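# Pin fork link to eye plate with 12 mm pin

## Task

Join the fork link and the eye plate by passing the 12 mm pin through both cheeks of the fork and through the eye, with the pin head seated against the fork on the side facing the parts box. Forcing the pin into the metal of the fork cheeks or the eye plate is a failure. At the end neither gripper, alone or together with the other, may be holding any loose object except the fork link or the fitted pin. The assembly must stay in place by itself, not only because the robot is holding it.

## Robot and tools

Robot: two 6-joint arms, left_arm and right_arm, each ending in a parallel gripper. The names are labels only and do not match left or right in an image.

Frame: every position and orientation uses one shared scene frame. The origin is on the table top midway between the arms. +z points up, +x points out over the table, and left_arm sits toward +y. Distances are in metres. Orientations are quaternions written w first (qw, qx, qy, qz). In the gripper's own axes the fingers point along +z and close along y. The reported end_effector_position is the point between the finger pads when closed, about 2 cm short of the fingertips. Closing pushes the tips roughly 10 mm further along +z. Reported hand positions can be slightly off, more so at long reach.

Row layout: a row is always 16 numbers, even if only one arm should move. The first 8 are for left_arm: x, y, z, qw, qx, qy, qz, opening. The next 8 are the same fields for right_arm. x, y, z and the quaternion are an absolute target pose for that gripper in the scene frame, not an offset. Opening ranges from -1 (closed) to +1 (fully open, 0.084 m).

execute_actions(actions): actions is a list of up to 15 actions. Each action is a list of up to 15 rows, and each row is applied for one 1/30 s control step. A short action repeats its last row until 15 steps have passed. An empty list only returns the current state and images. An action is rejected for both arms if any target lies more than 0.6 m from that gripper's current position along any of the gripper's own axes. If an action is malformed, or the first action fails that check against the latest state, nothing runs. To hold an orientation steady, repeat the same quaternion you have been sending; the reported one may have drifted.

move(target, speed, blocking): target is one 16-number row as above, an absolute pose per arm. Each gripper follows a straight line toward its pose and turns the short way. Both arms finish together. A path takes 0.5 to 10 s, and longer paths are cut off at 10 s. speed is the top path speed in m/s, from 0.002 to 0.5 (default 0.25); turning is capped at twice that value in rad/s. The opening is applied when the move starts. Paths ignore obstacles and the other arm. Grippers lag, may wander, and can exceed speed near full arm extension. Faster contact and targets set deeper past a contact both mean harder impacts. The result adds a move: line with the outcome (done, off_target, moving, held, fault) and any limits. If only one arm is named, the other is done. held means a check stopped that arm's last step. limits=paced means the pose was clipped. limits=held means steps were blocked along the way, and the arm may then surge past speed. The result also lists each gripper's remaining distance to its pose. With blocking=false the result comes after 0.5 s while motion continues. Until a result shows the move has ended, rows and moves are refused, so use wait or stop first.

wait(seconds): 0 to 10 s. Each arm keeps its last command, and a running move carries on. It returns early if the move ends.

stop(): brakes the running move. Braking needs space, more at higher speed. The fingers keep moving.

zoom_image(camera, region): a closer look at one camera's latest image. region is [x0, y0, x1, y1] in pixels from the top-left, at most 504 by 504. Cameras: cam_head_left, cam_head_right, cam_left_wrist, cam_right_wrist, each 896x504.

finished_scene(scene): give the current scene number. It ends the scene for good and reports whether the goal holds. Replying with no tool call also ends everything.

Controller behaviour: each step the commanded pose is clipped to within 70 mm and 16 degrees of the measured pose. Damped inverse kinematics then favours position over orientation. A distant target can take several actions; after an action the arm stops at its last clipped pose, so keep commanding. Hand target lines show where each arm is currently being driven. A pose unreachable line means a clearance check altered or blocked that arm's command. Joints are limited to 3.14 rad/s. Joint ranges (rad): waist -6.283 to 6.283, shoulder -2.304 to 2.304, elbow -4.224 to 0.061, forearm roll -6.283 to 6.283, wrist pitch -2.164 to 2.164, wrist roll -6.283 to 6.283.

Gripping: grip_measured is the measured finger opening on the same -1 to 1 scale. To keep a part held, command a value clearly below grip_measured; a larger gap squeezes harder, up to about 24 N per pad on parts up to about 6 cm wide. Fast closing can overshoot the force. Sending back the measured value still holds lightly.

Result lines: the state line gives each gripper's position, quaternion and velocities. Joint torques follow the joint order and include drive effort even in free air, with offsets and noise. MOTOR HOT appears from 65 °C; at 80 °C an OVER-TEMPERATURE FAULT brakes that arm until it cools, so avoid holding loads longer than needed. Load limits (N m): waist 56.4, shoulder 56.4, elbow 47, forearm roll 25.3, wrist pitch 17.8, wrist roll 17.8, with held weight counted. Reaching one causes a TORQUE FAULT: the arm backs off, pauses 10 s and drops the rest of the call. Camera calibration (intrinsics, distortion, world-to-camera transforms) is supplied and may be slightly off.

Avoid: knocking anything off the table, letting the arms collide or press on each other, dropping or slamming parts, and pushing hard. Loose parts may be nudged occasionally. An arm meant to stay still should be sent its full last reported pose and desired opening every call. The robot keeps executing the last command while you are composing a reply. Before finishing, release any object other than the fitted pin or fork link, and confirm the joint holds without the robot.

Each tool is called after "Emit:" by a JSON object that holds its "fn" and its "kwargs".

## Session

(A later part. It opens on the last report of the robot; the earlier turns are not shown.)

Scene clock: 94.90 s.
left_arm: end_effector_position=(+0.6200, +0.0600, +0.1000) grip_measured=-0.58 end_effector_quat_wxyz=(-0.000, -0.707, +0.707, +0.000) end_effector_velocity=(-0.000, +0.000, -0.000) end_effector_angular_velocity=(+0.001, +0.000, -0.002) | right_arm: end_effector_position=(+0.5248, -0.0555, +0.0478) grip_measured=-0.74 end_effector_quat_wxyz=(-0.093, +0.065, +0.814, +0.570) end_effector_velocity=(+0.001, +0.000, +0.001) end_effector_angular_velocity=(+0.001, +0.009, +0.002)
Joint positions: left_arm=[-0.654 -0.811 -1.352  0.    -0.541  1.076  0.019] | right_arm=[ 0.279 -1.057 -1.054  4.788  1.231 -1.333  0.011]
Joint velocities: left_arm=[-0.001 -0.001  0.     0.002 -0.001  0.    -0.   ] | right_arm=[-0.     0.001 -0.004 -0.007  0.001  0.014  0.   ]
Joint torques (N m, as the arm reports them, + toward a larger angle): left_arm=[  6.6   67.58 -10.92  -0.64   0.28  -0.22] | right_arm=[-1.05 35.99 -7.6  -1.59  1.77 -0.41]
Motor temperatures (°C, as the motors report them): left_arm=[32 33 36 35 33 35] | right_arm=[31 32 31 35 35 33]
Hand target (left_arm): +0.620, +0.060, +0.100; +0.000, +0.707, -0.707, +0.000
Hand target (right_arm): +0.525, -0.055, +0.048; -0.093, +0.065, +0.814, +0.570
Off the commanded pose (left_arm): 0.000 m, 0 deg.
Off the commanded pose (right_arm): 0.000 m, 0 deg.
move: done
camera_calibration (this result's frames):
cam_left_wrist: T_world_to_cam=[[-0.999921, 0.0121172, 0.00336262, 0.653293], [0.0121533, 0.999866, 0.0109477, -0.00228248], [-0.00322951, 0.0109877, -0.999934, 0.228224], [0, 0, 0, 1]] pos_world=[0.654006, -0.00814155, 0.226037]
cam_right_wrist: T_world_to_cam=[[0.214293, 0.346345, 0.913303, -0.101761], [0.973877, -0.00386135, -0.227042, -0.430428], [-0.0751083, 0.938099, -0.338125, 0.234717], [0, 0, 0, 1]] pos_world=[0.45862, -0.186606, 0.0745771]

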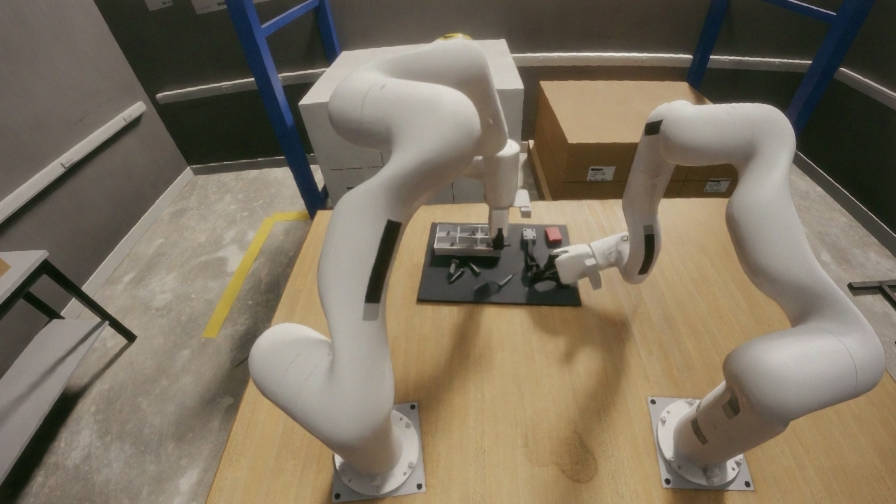

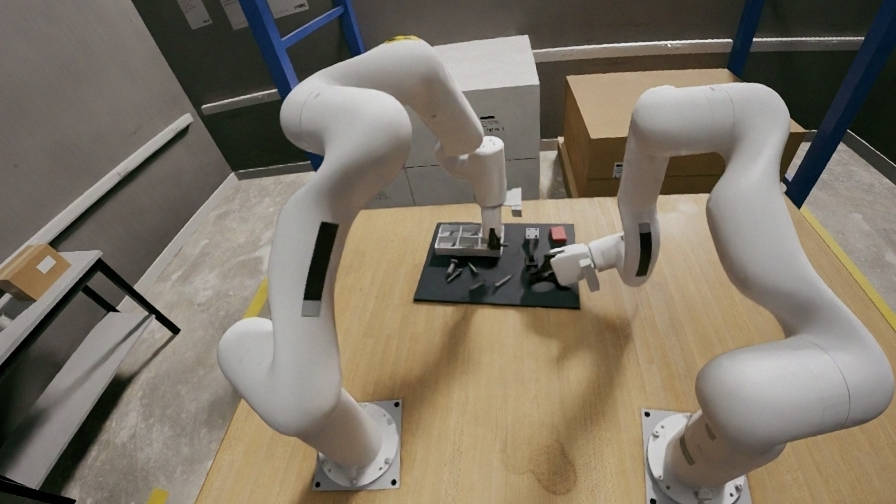

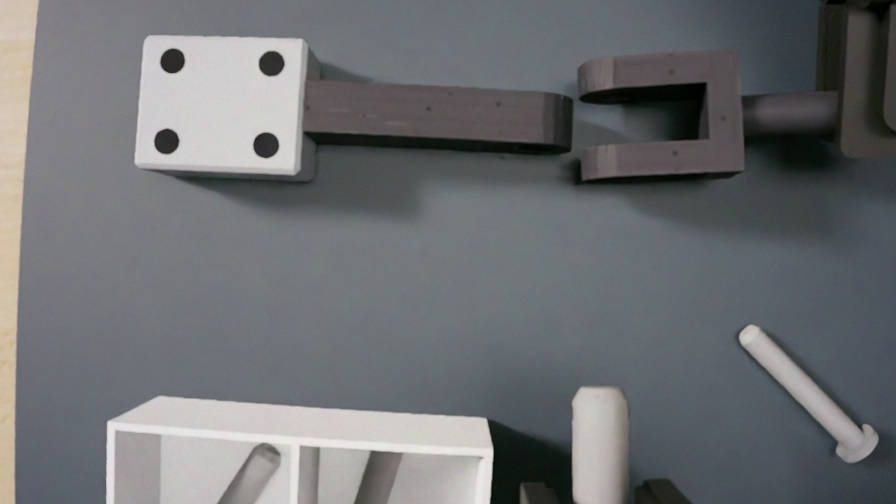

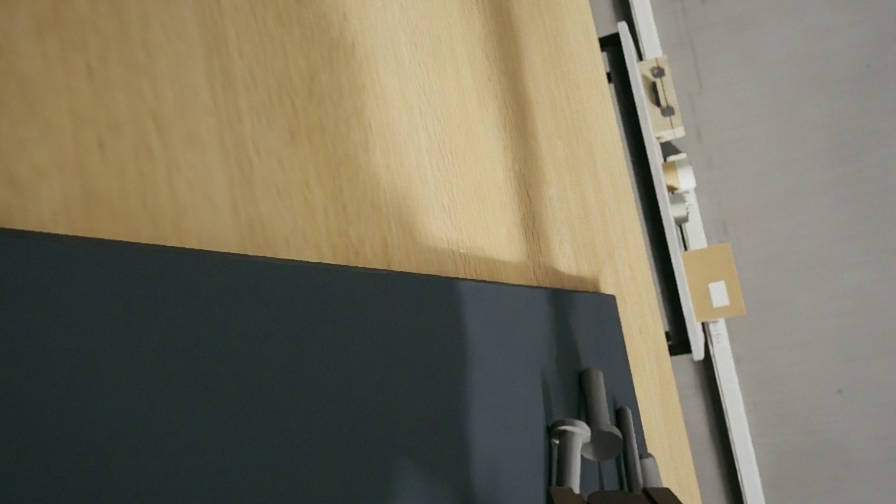

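Emit:
{"fn": "move", "kwargs": {"target": [0.62,0.06,0.10,0,0.7071,-0.7071,0,-1, 0.525,-0.046,0.048,-0.0603,0.1111,0.809,0.5744,-1], "speed": 0.03}}

Scene clock: 99.27 s.
left_arm: end_effector_position=(+0.6200, +0.0600, +0.1000) grip_measured=-0.58 end_effector_quat_wxyz=(+0.000, -0.707, +0.707, -0.000) end_effector_velocity=(+0.000, +0.001, -0.001) end_effector_angular_velocity=(-0.000, +0.001, +0.002) | right_arm: end_effector_position=(+0.5250, -0.0462, +0.0479) grip_measured=-0.74 end_effector_quat_wxyz=(-0.060, +0.111, +0.809, +0.574) end_effector_velocity=(+0.001, +0.001, +0.001) end_effector_angular_velocity=(+0.000, -0.001, -0.012)
Joint positions: left_arm=[-0.654 -0.811 -1.352  0.    -0.541  1.076  0.019] | right_arm=[ 0.306 -1.037 -0.988  4.943  1.242 -1.381  0.011]
Joint velocities: left_arm=[ 0.001 -0.001  0.    -0.001  0.001 -0.    -0.   ] | right_arm=[ 0.003  0.003  0.006  0.017  0.002 -0.004  0.   ]
Joint torques (N m, as the arm reports them, + toward a larger angle): left_arm=[  6.72  67.6  -10.05  -0.61   0.37  -0.29] | right_arm=[ 0.76 37.83 -6.06 -1.41  1.98 -0.3 ]
Motor temperatures (°C, as the motors report them): left_arm=[32 33 36 35 33 35] | right_arm=[31 32 31 35 35 33]
Hand target (left_arm): +0.620, +0.060, +0.100; +0.000, +0.707, -0.707, +0.000
Hand target (right_arm): +0.525, -0.046, +0.048; -0.060, +0.111, +0.809, +0.574
Off the commanded pose (left_arm): 0.000 m, 0 deg.
Off the commanded pose (right_arm): 0.000 m, 0 deg.
move: done
camera_calibration (this result's frames):
cam_left_wrist: T_world_to_cam=[[-0.999921, 0.0121169, 0.00336254, 0.653293], [0.012153, 0.999866, 0.0109476, -0.00228229], [-0.00322944, 0.0109876, -0.999934, 0.228224], [0, 0, 0, 1]] pos_world=[0.654007, -0.00814154, 0.226037]
cam_right_wrist: T_world_to_cam=[[0.252081, 0.319464, 0.913454, -0.126283], [0.967218, -0.113142, -0.227349, -0.43215], [0.0307198, 0.94082, -0.337513, 0.17059], [0, 0, 0, 1]] pos_world=[0.444577, -0.169046, 0.0746811]

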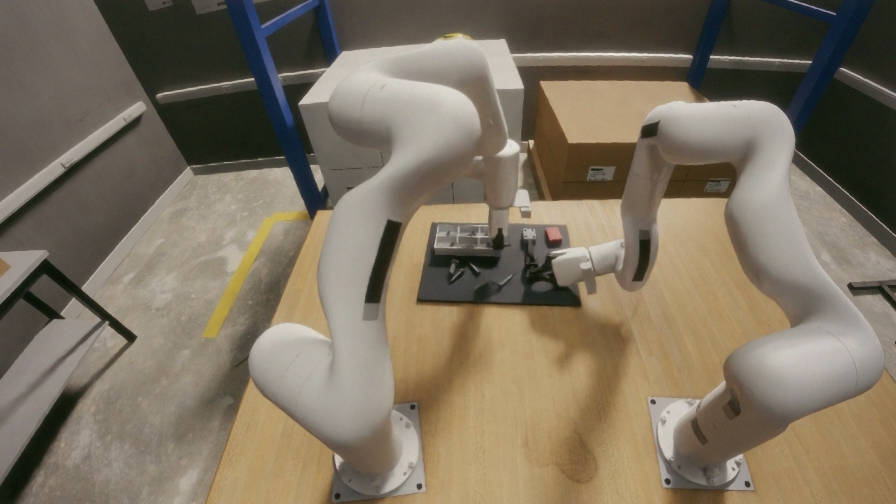

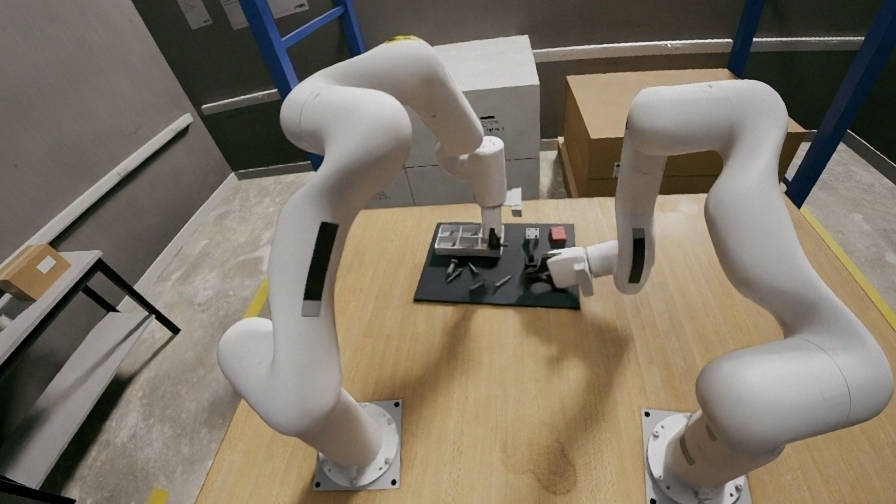

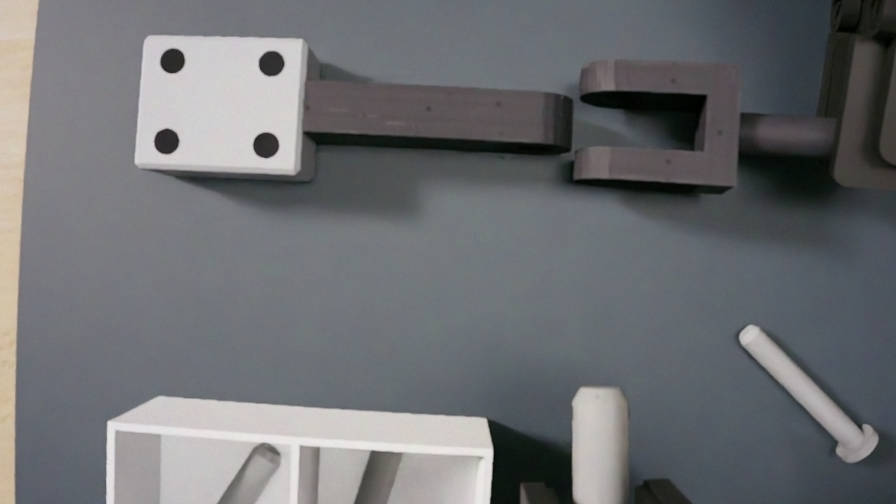

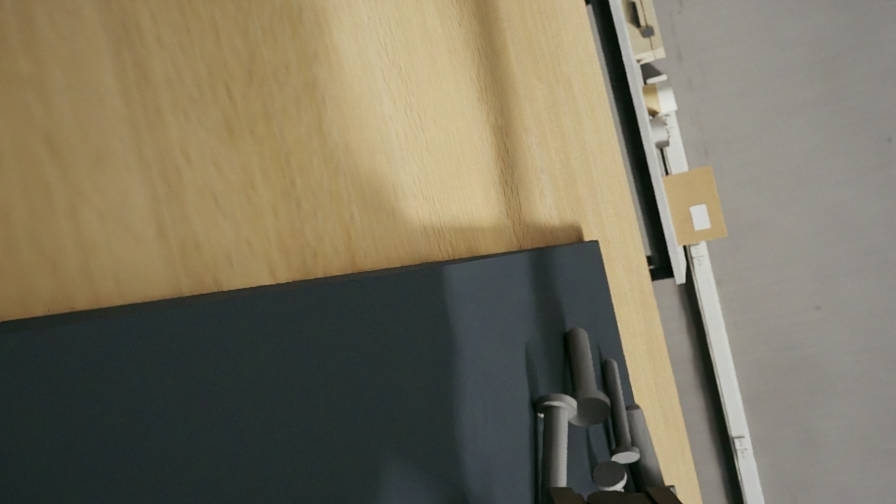

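Emit:
{"fn": "move", "kwargs": {"target": [0.62,0.06,0.10,0,0.7071,-0.7071,0,-1, 0.551,-0.0475,0.048,-0.0603,0.1111,0.809,0.5744,-1], "speed": 0.01}}

Emit:
{"fn": "move", "kwargs": {"target": [0.63,0.045,0.045,0,0.7071,-0.7071,0,-1, 0.551,-0.0475,0.048,-0.0603,0.1111,0.809,0.5744,-1], "speed": 0.03}}

Scene clock: 103.37 s.
left_arm: end_effector_position=(+0.6200, +0.0600, +0.1000) grip_measured=-0.58 end_effector_quat_wxyz=(-0.000, -0.707, +0.707, +0.000) end_effector_velocity=(-0.000, -0.000, +0.000) end_effector_angular_velocity=(-0.000, +0.001, +0.001) | right_arm: end_effector_position=(+0.5508, -0.0475, +0.0479) grip_measured=-0.74 end_effector_quat_wxyz=(-0.060, +0.111, +0.809, +0.574) end_effector_velocity=(+0.002, -0.000, -0.000) end_effector_angular_velocity=(+0.000, +0.001, -0.001)
Joint positions: left_arm=[-0.654 -0.811 -1.352  0.    -0.541  1.076  0.019] | right_arm=[ 0.294 -1.058 -1.057  4.915  1.231 -1.33   0.011]
Joint velocities: left_arm=[-0.     0.    -0.    -0.001 -0.     0.    -0.   ] | right_arm=[-0.001 -0.002 -0.005 -0.001 -0.     0.004 -0.   ]
Joint torques (N m, as the arm reports them, + toward a larger angle): left_arm=[  6.37  67.14 -10.35  -0.29   0.39  -0.24] | right_arm=[ 2.33 40.76 -8.35 -1.29  1.89 -0.51]
Motor temperatures (°C, as the motors report them): left_arm=[32 33 36 35 33 35] | right_arm=[31 32 31 35 35 33]
Hand target (left_arm): +0.620, +0.060, +0.100; -0.000, +0.707, -0.707, +0.000
Hand target (right_arm): +0.551, -0.047, +0.048; -0.060, +0.111, +0.809, +0.574
Off the commanded pose (left_arm): 0.000 m, 0 deg.
Off the commanded pose (right_arm): 0.000 m, 0 deg.
move: done
camera_calibration (this result's frames):
cam_left_wrist: T_world_to_cam=[[-0.999921, 0.0121169, 0.00336265, 0.653293], [0.012153, 0.999866, 0.0109477, -0.00228231], [-0.00322955, 0.0109877, -0.999934, 0.228224], [0, 0, 0, 1]] pos_world=[0.654006, -0.00814153, 0.226037]
cam_right_wrist: T_world_to_cam=[[0.252761, 0.319244, 0.913343, -0.132671], [0.967021, -0.113945, -0.227789, -0.457098], [0.0313507, 0.940797, -0.337517, 0.170667], [0, 0, 0, 1]] pos_world=[0.470206, -0.170293, 0.0746559]

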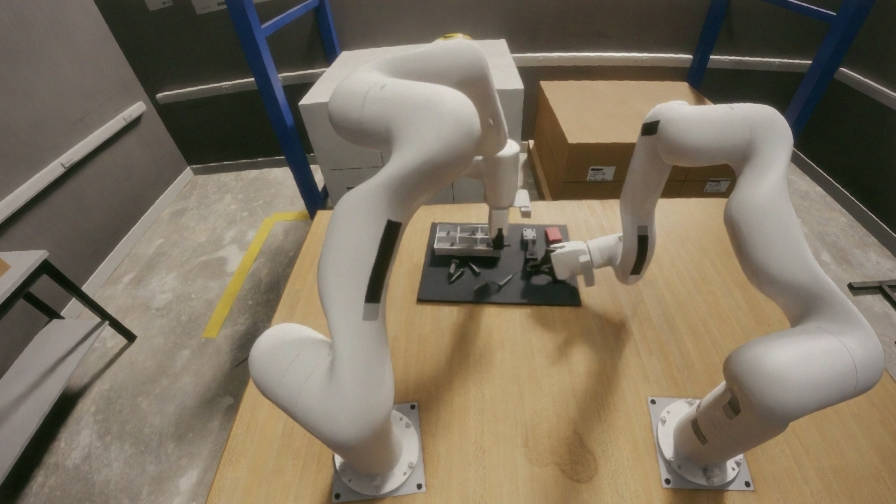

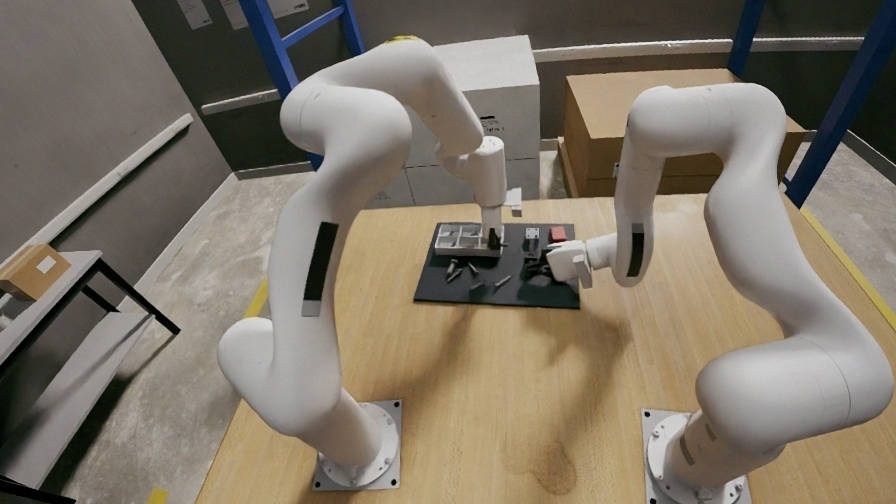

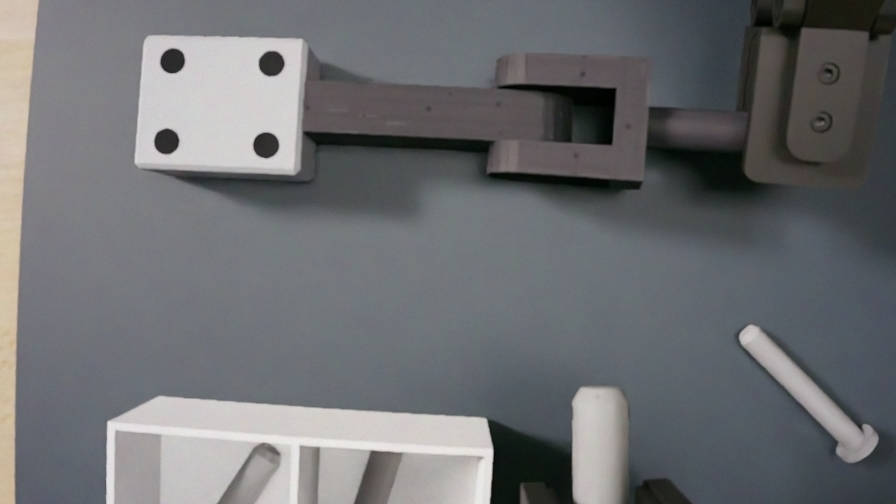

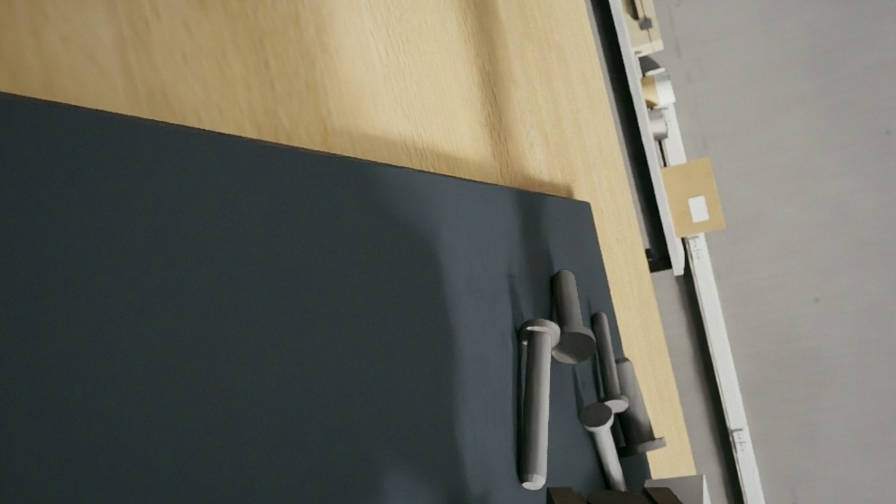

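Scene clock: 115.20 s.
left_arm: end_effector_position=(+0.6440, +0.0383, +0.0966) grip_measured=-0.58 end_effector_quat_wxyz=(+0.008, -0.707, +0.707, -0.028) end_effector_velocity=(-0.000, -0.000, -0.000) end_effector_angular_velocity=(-0.000, +0.000, -0.000) | right_arm: end_effector_position=(+0.5510, -0.0475, +0.0480) grip_measured=-0.74 end_effector_quat_wxyz=(-0.060, +0.111, +0.809, +0.574) end_effector_velocity=(+0.001, -0.000, +0.000) end_effector_angular_velocity=(+0.000, -0.001, -0.001)
Joint positions: left_arm=[-0.666 -0.852 -1.415 -0.    -0.504  1.065  0.019] | right_arm=[ 0.294 -1.058 -1.057  4.915  1.231 -1.33   0.011]
Joint velocities: left_arm=[-0.001 -0.001 -0.    -0.001  0.    -0.     0.   ] | right_arm=[-0.001 -0.    -0.001 -0.    -0.    -0.001  0.   ]
Joint torques (N m, as the arm reports them, + toward a larger angle): left_arm=[  6.58  68.52 -10.07  -0.59   0.45  -0.2 ] | right_arm=[ 0.68 38.04 -7.56 -1.01  2.1  -0.44]
Motor temperatures (°C, as the motors report them): left_arm=[32 33 36 35 33 35] | right_arm=[31 32 31 35 35 33]
Hand target (left_arm): +0.644, +0.038, +0.097; -0.008, +0.707, -0.707, +0.028
Hand target (right_arm): +0.551, -0.047, +0.048; -0.060, +0.111, +0.809, +0.574
Off the commanded pose (left_arm): 0.054 m, 3 deg.
Off the commanded pose (right_arm): 0.000 m, 0 deg.
TORQUE FAULT: the external load on joint 2 (shoulder) of the left arm reached its load limit, and that arm stopped for 10 seconds. That time counts as 18 of the actions that you can send in this scene. A torque fault stops only its own arm. That arm's remaining commands of this call were not run. Joint 2 (shoulder) of that arm moved back by up to 3 degrees. That arm holds there, with its grip as last carried out, and accepts commands again: back off and push less far. That arm stops again, at the same cost, whenever a joint's load reaches its limit.
move: fault (left_arm)
camera_calibration (this result's frames):
cam_left_wrist: T_world_to_cam=[[-0.998762, 0.0117519, -0.048341, 0.681813], [0.012585, 0.999777, -0.0169661, 0.0215858], [0.0481309, -0.0175535, -0.998687, 0.193073], [0, 0, 0, 1]] pos_world=[0.671405, -0.0262045, 0.226145]
cam_right_wrist: T_world_to_cam=[[0.252639, 0.319262, 0.91337, -0.132777], [0.967048, -0.114037, -0.227625, -0.45732], [0.0314856, 0.94078, -0.337552, 0.170632], [0, 0, 0, 1]] pos_world=[0.470423, -0.170288, 0.0747742]

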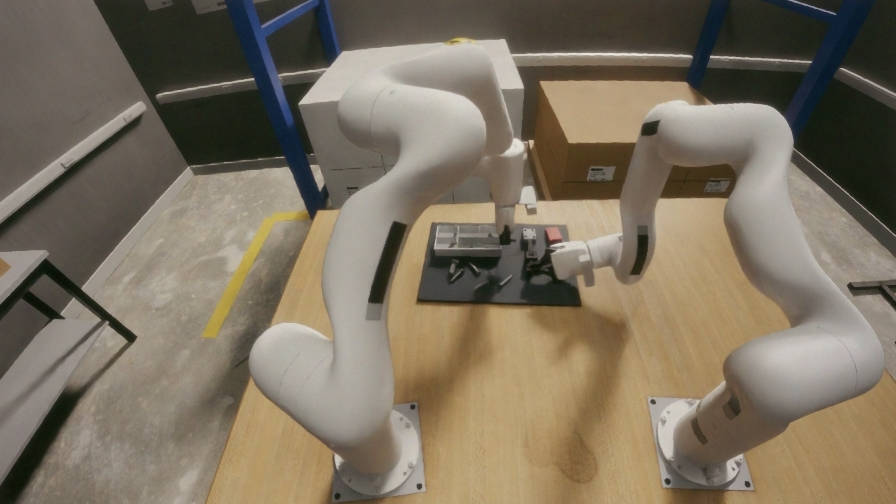

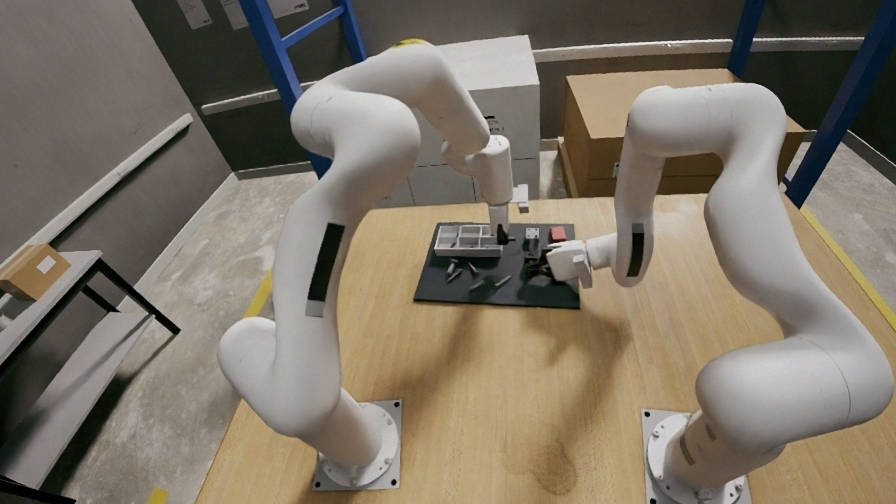

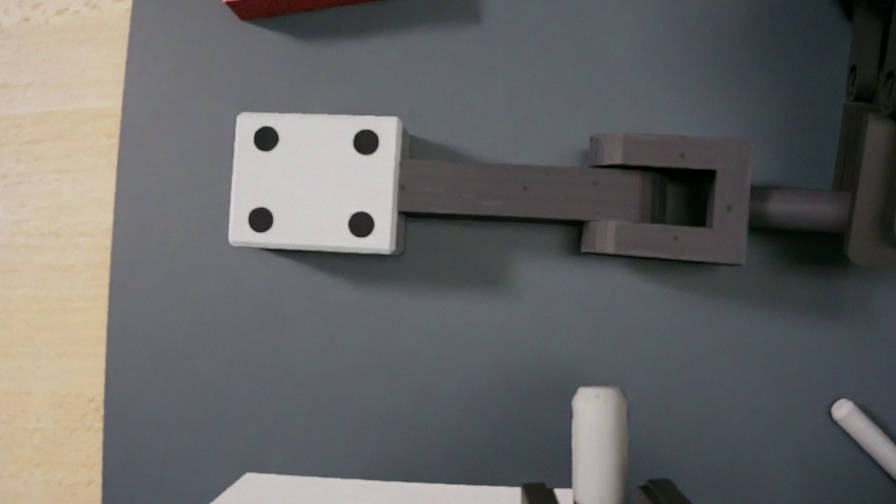

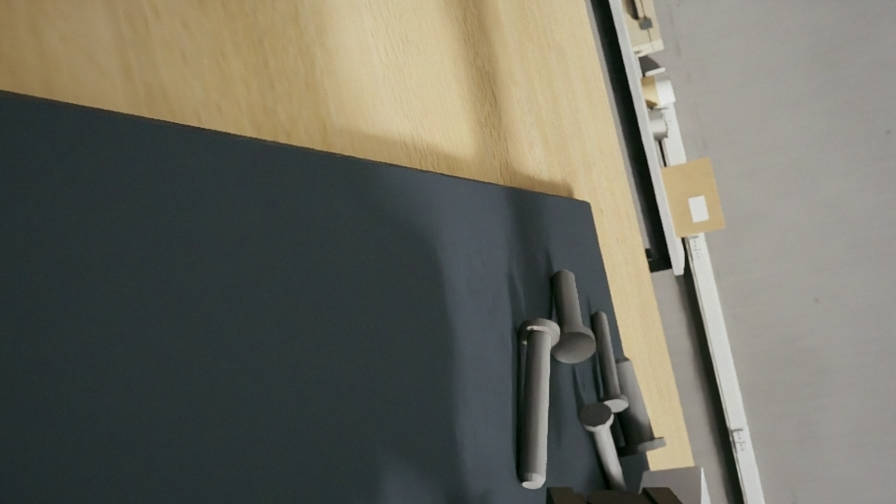

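Emit:
{"fn": "move", "kwargs": {"target": [0.61,0.02,0.09,0,0.7071,-0.7071,0,-1, 0.5545,-0.0477,0.048,-0.0603,0.1111,0.809,0.5744,-1], "speed": 0.03}}

Emit:
{"fn": "move", "kwargs": {"target": [0.61,0.02,0.047,0,0.7071,-0.7071,0,-1, 0.5545,-0.0477,0.048,-0.0603,0.1111,0.809,0.5744,-1], "speed": 0.02}}

Scene clock: 119.57 s.
left_arm: end_effector_position=(+0.6102, +0.0200, +0.0900) grip_measured=-0.58 end_effector_quat_wxyz=(+0.000, -0.707, +0.707, -0.000) end_effector_velocity=(-0.001, -0.001, -0.000) end_effector_angular_velocity=(+0.001, +0.001, -0.001) | right_arm: end_effector_position=(+0.5539, -0.0476, +0.0478) grip_measured=-0.74 end_effector_quat_wxyz=(-0.061, +0.111, +0.809, +0.574) end_effector_velocity=(-0.000, +0.001, -0.000) end_effector_angular_velocity=(-0.000, +0.001, +0.002)
Joint positions: left_arm=[-0.716 -0.851 -1.395  0.    -0.544  1.014  0.019] | right_arm=[ 0.293 -1.061 -1.066  4.911  1.23  -1.323  0.011]
Joint velocities: left_arm=[-0.002  0.     0.001  0.002 -0.001 -0.003 -0.   ] | right_arm=[ 0.001 -0.    -0.001 -0.001 -0.     0.002  0.   ]
Joint torques (N m, as the arm reports them, + toward a larger angle): left_arm=[  6.72  69.41 -10.1   -0.47   0.41  -0.3 ] | right_arm=[ -4.28  44.67 -16.04   3.57   1.48  -0.57]
Motor temperatures (°C, as the motors report them): left_arm=[32 33 36 35 33 35] | right_arm=[31 32 31 35 35 33]
Hand target (left_arm): +0.610, +0.020, +0.090; -0.000, +0.707, -0.707, -0.000
Hand target (right_arm): +0.554, -0.048, +0.048; -0.060, +0.111, +0.809, +0.574
Off the commanded pose (left_arm): 0.000 m, 0 deg.
Off the commanded pose (right_arm): 0.001 m, 0 deg.
move: done
camera_calibration (this result's frames):
cam_left_wrist: T_world_to_cam=[[-0.999922, 0.0120622, 0.00311905, 0.64403], [0.0120959, 0.999866, 0.0109905, 0.0379663], [-0.00298607, 0.0110273, -0.999935, 0.218509], [0, 0, 0, 1]] pos_world=[0.644173, -0.0481393, 0.216068]
cam_right_wrist: T_world_to_cam=[[0.25324, 0.319306, 0.913189, -0.133627], [0.966922, -0.113318, -0.228518, -0.460016], [0.0305138, 0.940852, -0.33744, 0.171144], [0, 0, 0, 1]] pos_world=[0.473417, -0.170481, 0.0746557]

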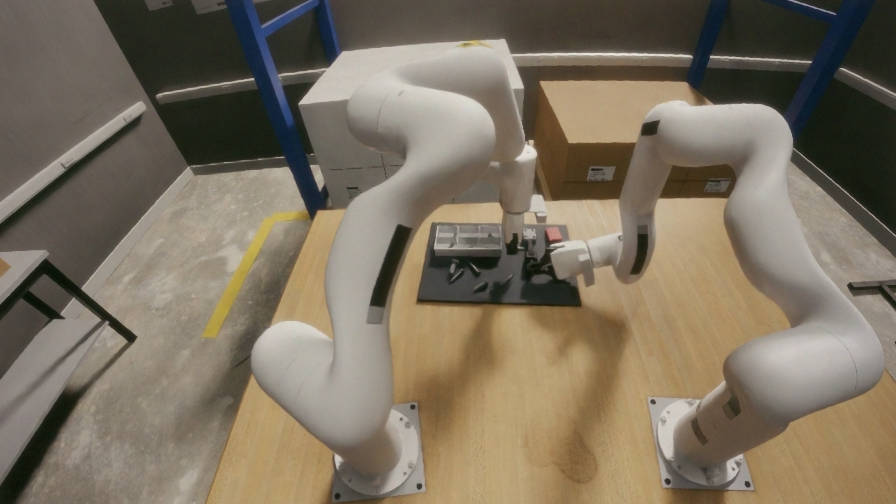

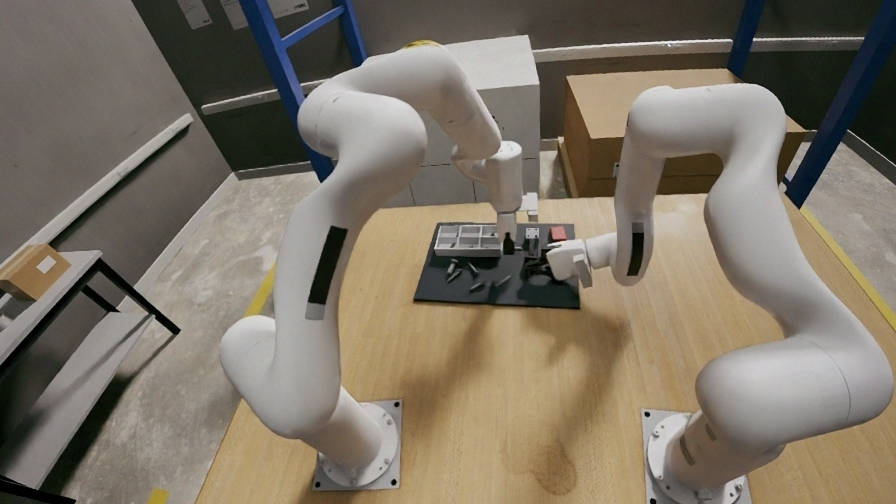

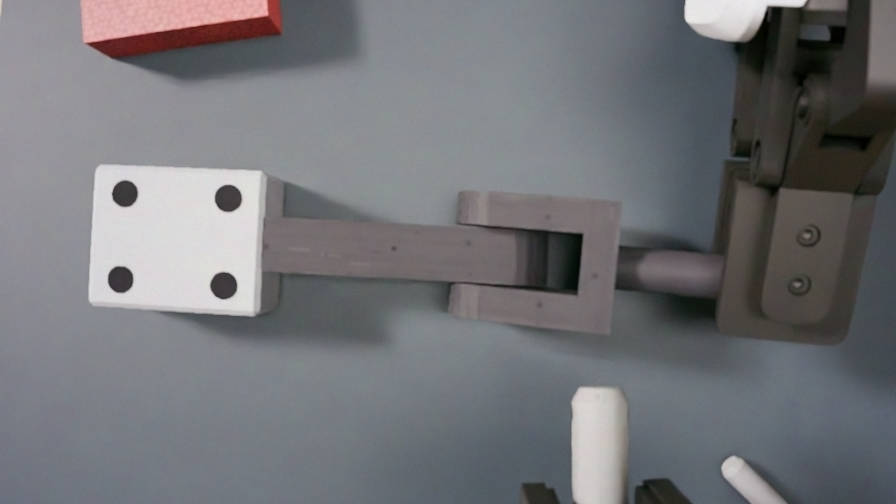

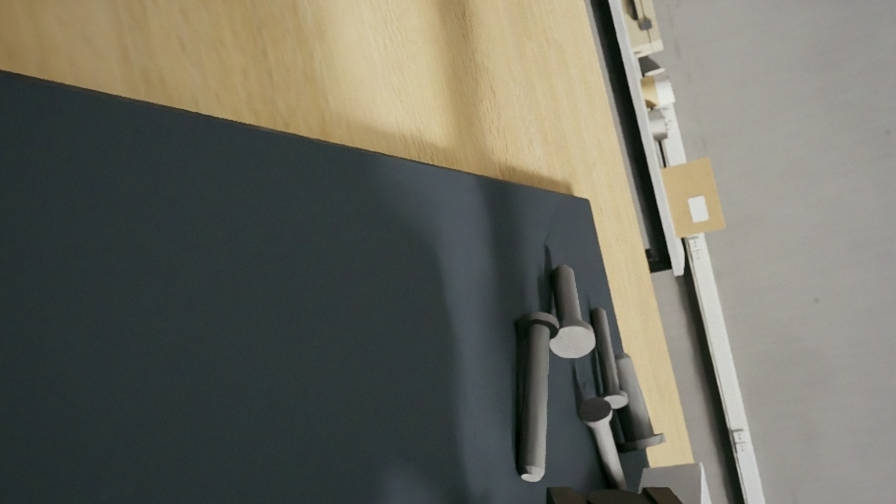

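Scene clock: 122.00 s.
left_arm: end_effector_position=(+0.6101, +0.0200, +0.0472) grip_measured=-0.58 end_effector_quat_wxyz=(+0.000, -0.707, +0.707, -0.000) end_effector_velocity=(+0.000, +0.000, -0.002) end_effector_angular_velocity=(-0.000, -0.001, +0.000) | right_arm: end_effector_position=(+0.5548, -0.0478, +0.0480) grip_measured=-0.74 end_effector_quat_wxyz=(-0.060, +0.111, +0.809, +0.574) end_effector_velocity=(+0.000, +0.000, -0.000) end_effector_angular_velocity=(+0.000, +0.000, -0.000)
Joint positions: left_arm=[-0.716 -0.924 -1.408  0.    -0.484  1.013  0.019] | right_arm=[ 0.292 -1.061 -1.067  4.912  1.23  -1.323  0.011]
Joint velocities: left_arm=[ 0.001 -0.003 -0.001  0.     0.003 -0.    -0.   ] | right_arm=[ 0.    -0.001 -0.001  0.     0.     0.    -0.   ]
Joint torques (N m, as the arm reports them, + toward a larger angle): left_arm=[ 6.15 70.35 -9.87 -0.4   0.4  -0.28] | right_arm=[-0.53 42.63 -9.62 -0.52  2.42 -0.76]
Motor temperatures (°C, as the motors report them): left_arm=[32 33 36 35 33 35] | right_arm=[31 32 31 35 35 33]
Hand target (left_arm): +0.610, +0.020, +0.047; -0.000, +0.707, -0.707, -0.000
Hand target (right_arm): +0.555, -0.048, +0.048; -0.060, +0.111, +0.809, +0.574
Off the commanded pose (left_arm): 0.000 m, 0 deg.
Off the commanded pose (right_arm): 0.000 m, 0 deg.
move: done
camera_calibration (this result's frames):
cam_left_wrist: T_world_to_cam=[[-0.999922, 0.0120464, 0.00326497, 0.644048], [0.0120818, 0.999866, 0.0110359, 0.0384668], [-0.00313159, 0.0110745, -0.999934, 0.175785], [0, 0, 0, 1]] pos_world=[0.644084, -0.0481668, 0.173246]
cam_right_wrist: T_world_to_cam=[[0.25244, 0.319409, 0.913374, -0.133533], [0.967085, -0.114465, -0.227256, -0.461058], [0.0319619, 0.940678, -0.337792, 0.170518], [0, 0, 0, 1]] pos_world=[0.474141, -0.170526, 0.0747867]

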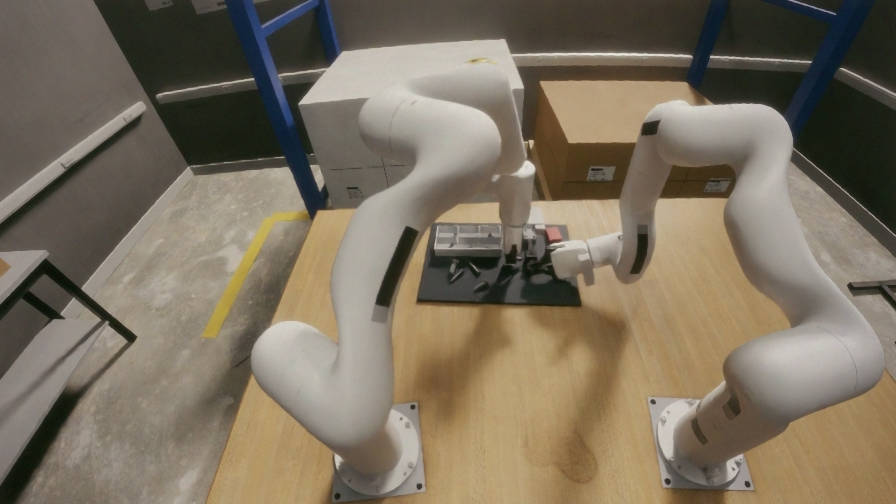

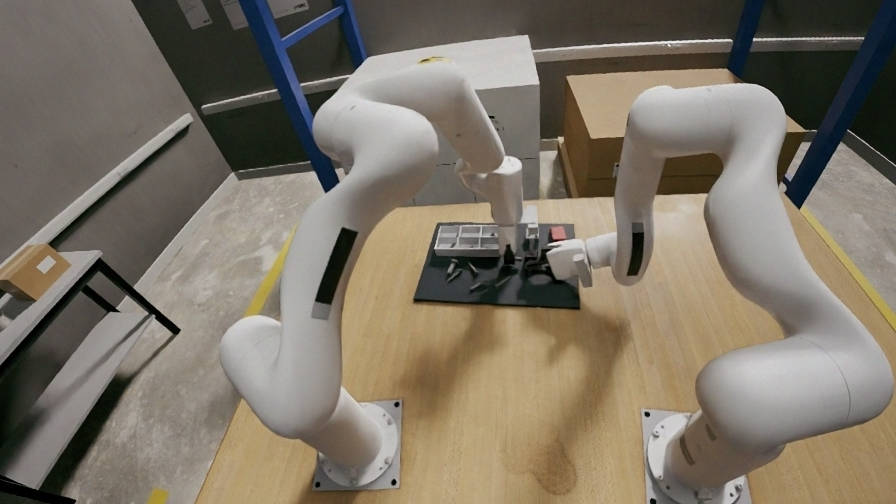

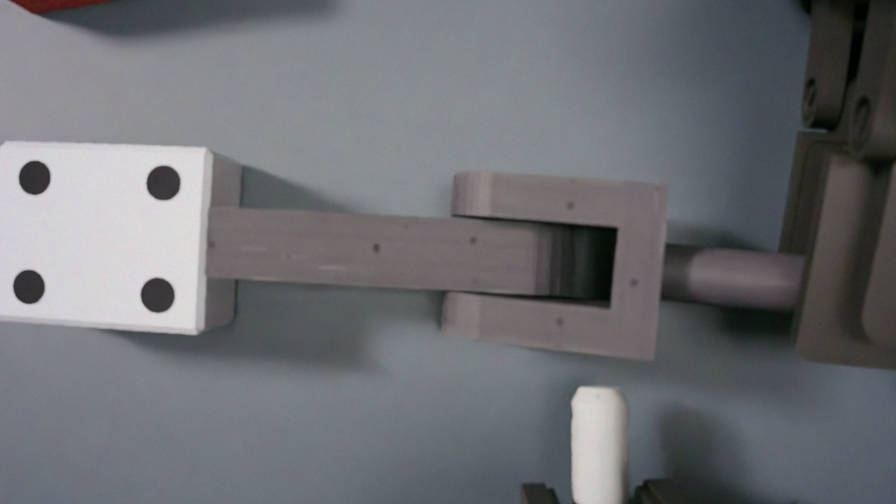

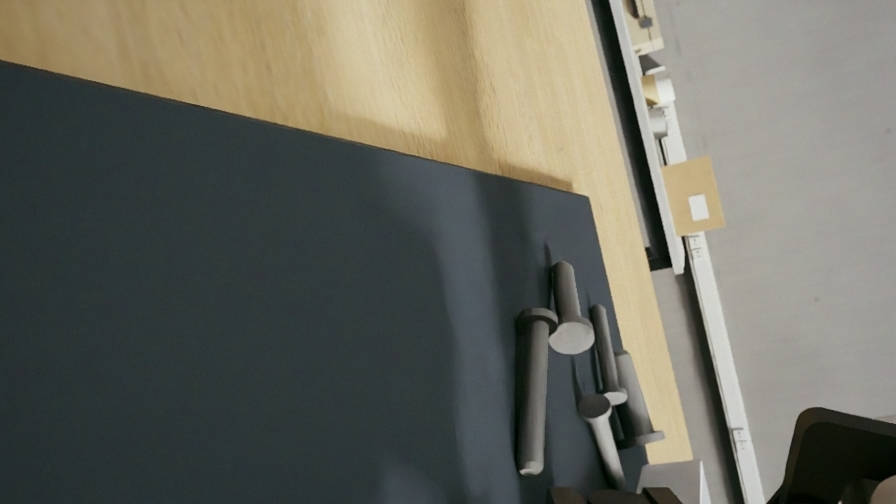

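Emit:
{"fn": "move", "kwargs": {"target": [0.61,0.022,0.040,0,0.7071,-0.7071,0,-1, 0.5575,-0.0477,0.0465,-0.1168,0.150,0.7978,0.5715,-1], "speed": 0.01}}

Scene clock: 135.87 s.
left_arm: end_effector_position=(+0.6100, +0.0220, +0.0400) grip_measured=-0.58 end_effector_quat_wxyz=(+0.000, -0.707, +0.707, +0.000) end_effector_velocity=(+0.000, -0.000, +0.001) end_effector_angular_velocity=(-0.000, -0.001, -0.001) | right_arm: end_effector_position=(+0.5574, -0.0477, +0.0465) grip_measured=-0.70 end_effector_quat_wxyz=(-0.117, +0.150, +0.798, +0.572) end_effector_velocity=(+0.001, -0.001, +0.000) end_effector_angular_velocity=(+0.000, +0.004, -0.002)
Joint positions: left_arm=[-0.714 -0.935 -1.407  0.    -0.472  1.016  0.019] | right_arm=[ 0.285 -1.085 -1.112  4.85   1.242 -1.154  0.013]
Joint velocities: left_arm=[-0.001  0.001  0.     0.001  0.     0.     0.   ] | right_arm=[-0.002 -0.001 -0.002 -0.002  0.     0.005  0.   ]
Joint torques (N m, as the arm reports them, + toward a larger angle): left_arm=[ 5.53 70.17 -9.17 -0.7   0.35 -0.24] | right_arm=[ -2.31  33.21 -10.18   1.85  -1.49   0.98]
Motor temperatures (°C, as the motors report them): left_arm=[32 34 36 35 33 35] | right_arm=[31 32 31 35 35 33]
Hand target (left_arm): +0.610, +0.022, +0.040; -0.000, +0.707, -0.707, -0.000
Hand target (right_arm): +0.557, -0.048, +0.047; -0.117, +0.150, +0.798, +0.572
Off the commanded pose (left_arm): 0.000 m, 0 deg.
Off the commanded pose (right_arm): 0.000 m, 0 deg.
move: done
camera_calibration (this result's frames):
cam_left_wrist: T_world_to_cam=[[-0.999921, 0.0121035, 0.00335061, 0.643963], [0.0121396, 0.999866, 0.0109706, 0.0365039], [-0.00321738, 0.0110104, -0.999934, 0.168625], [0, 0, 0, 1]] pos_world=[0.644012, -0.0461499, 0.166055]
cam_right_wrist: T_world_to_cam=[[0.376332, 0.304822, 0.874904, -0.200862], [0.926375, -0.109268, -0.360402, -0.434784], [-0.0142593, 0.946121, -0.3235, 0.195189], [0, 0, 0, 1]] pos_world=[0.481147, -0.170953, 0.0821814]

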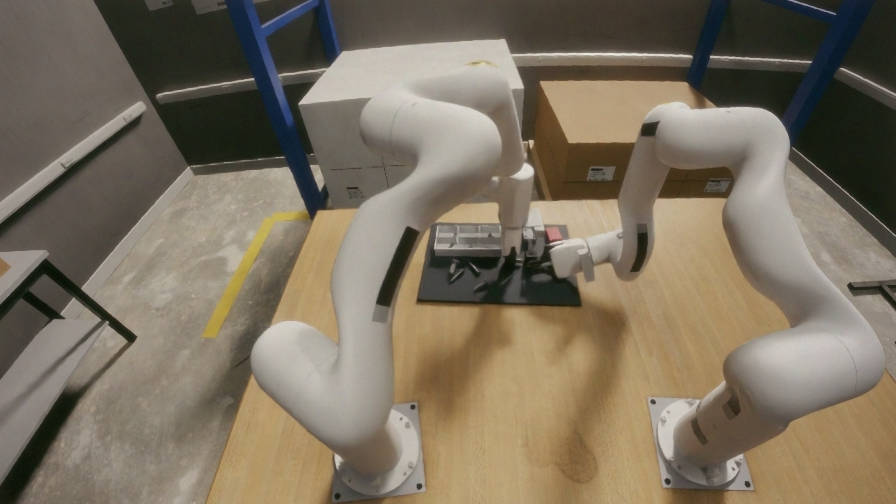

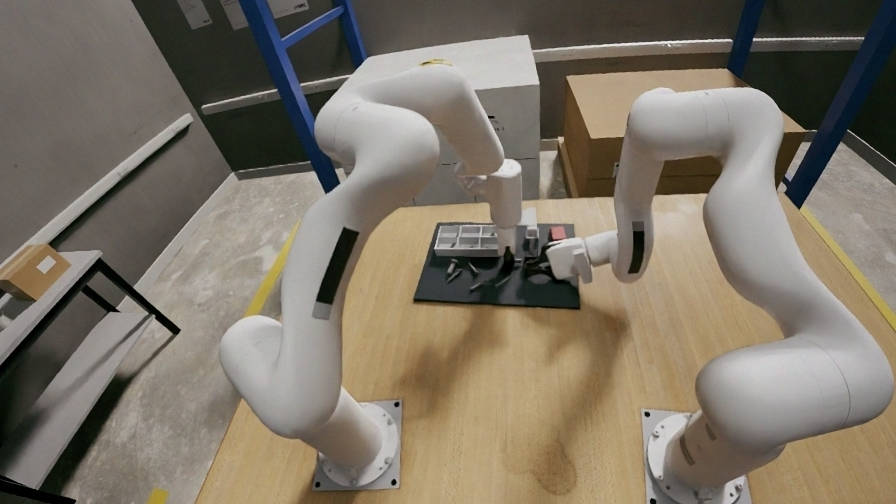

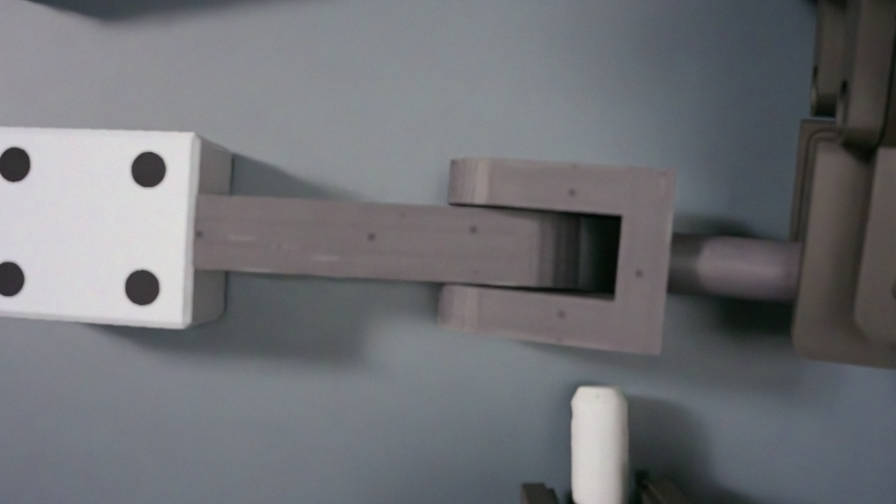

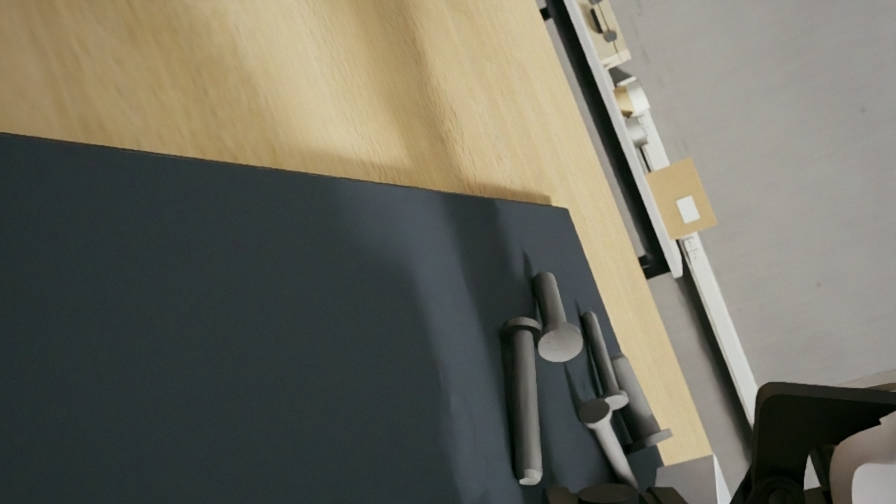

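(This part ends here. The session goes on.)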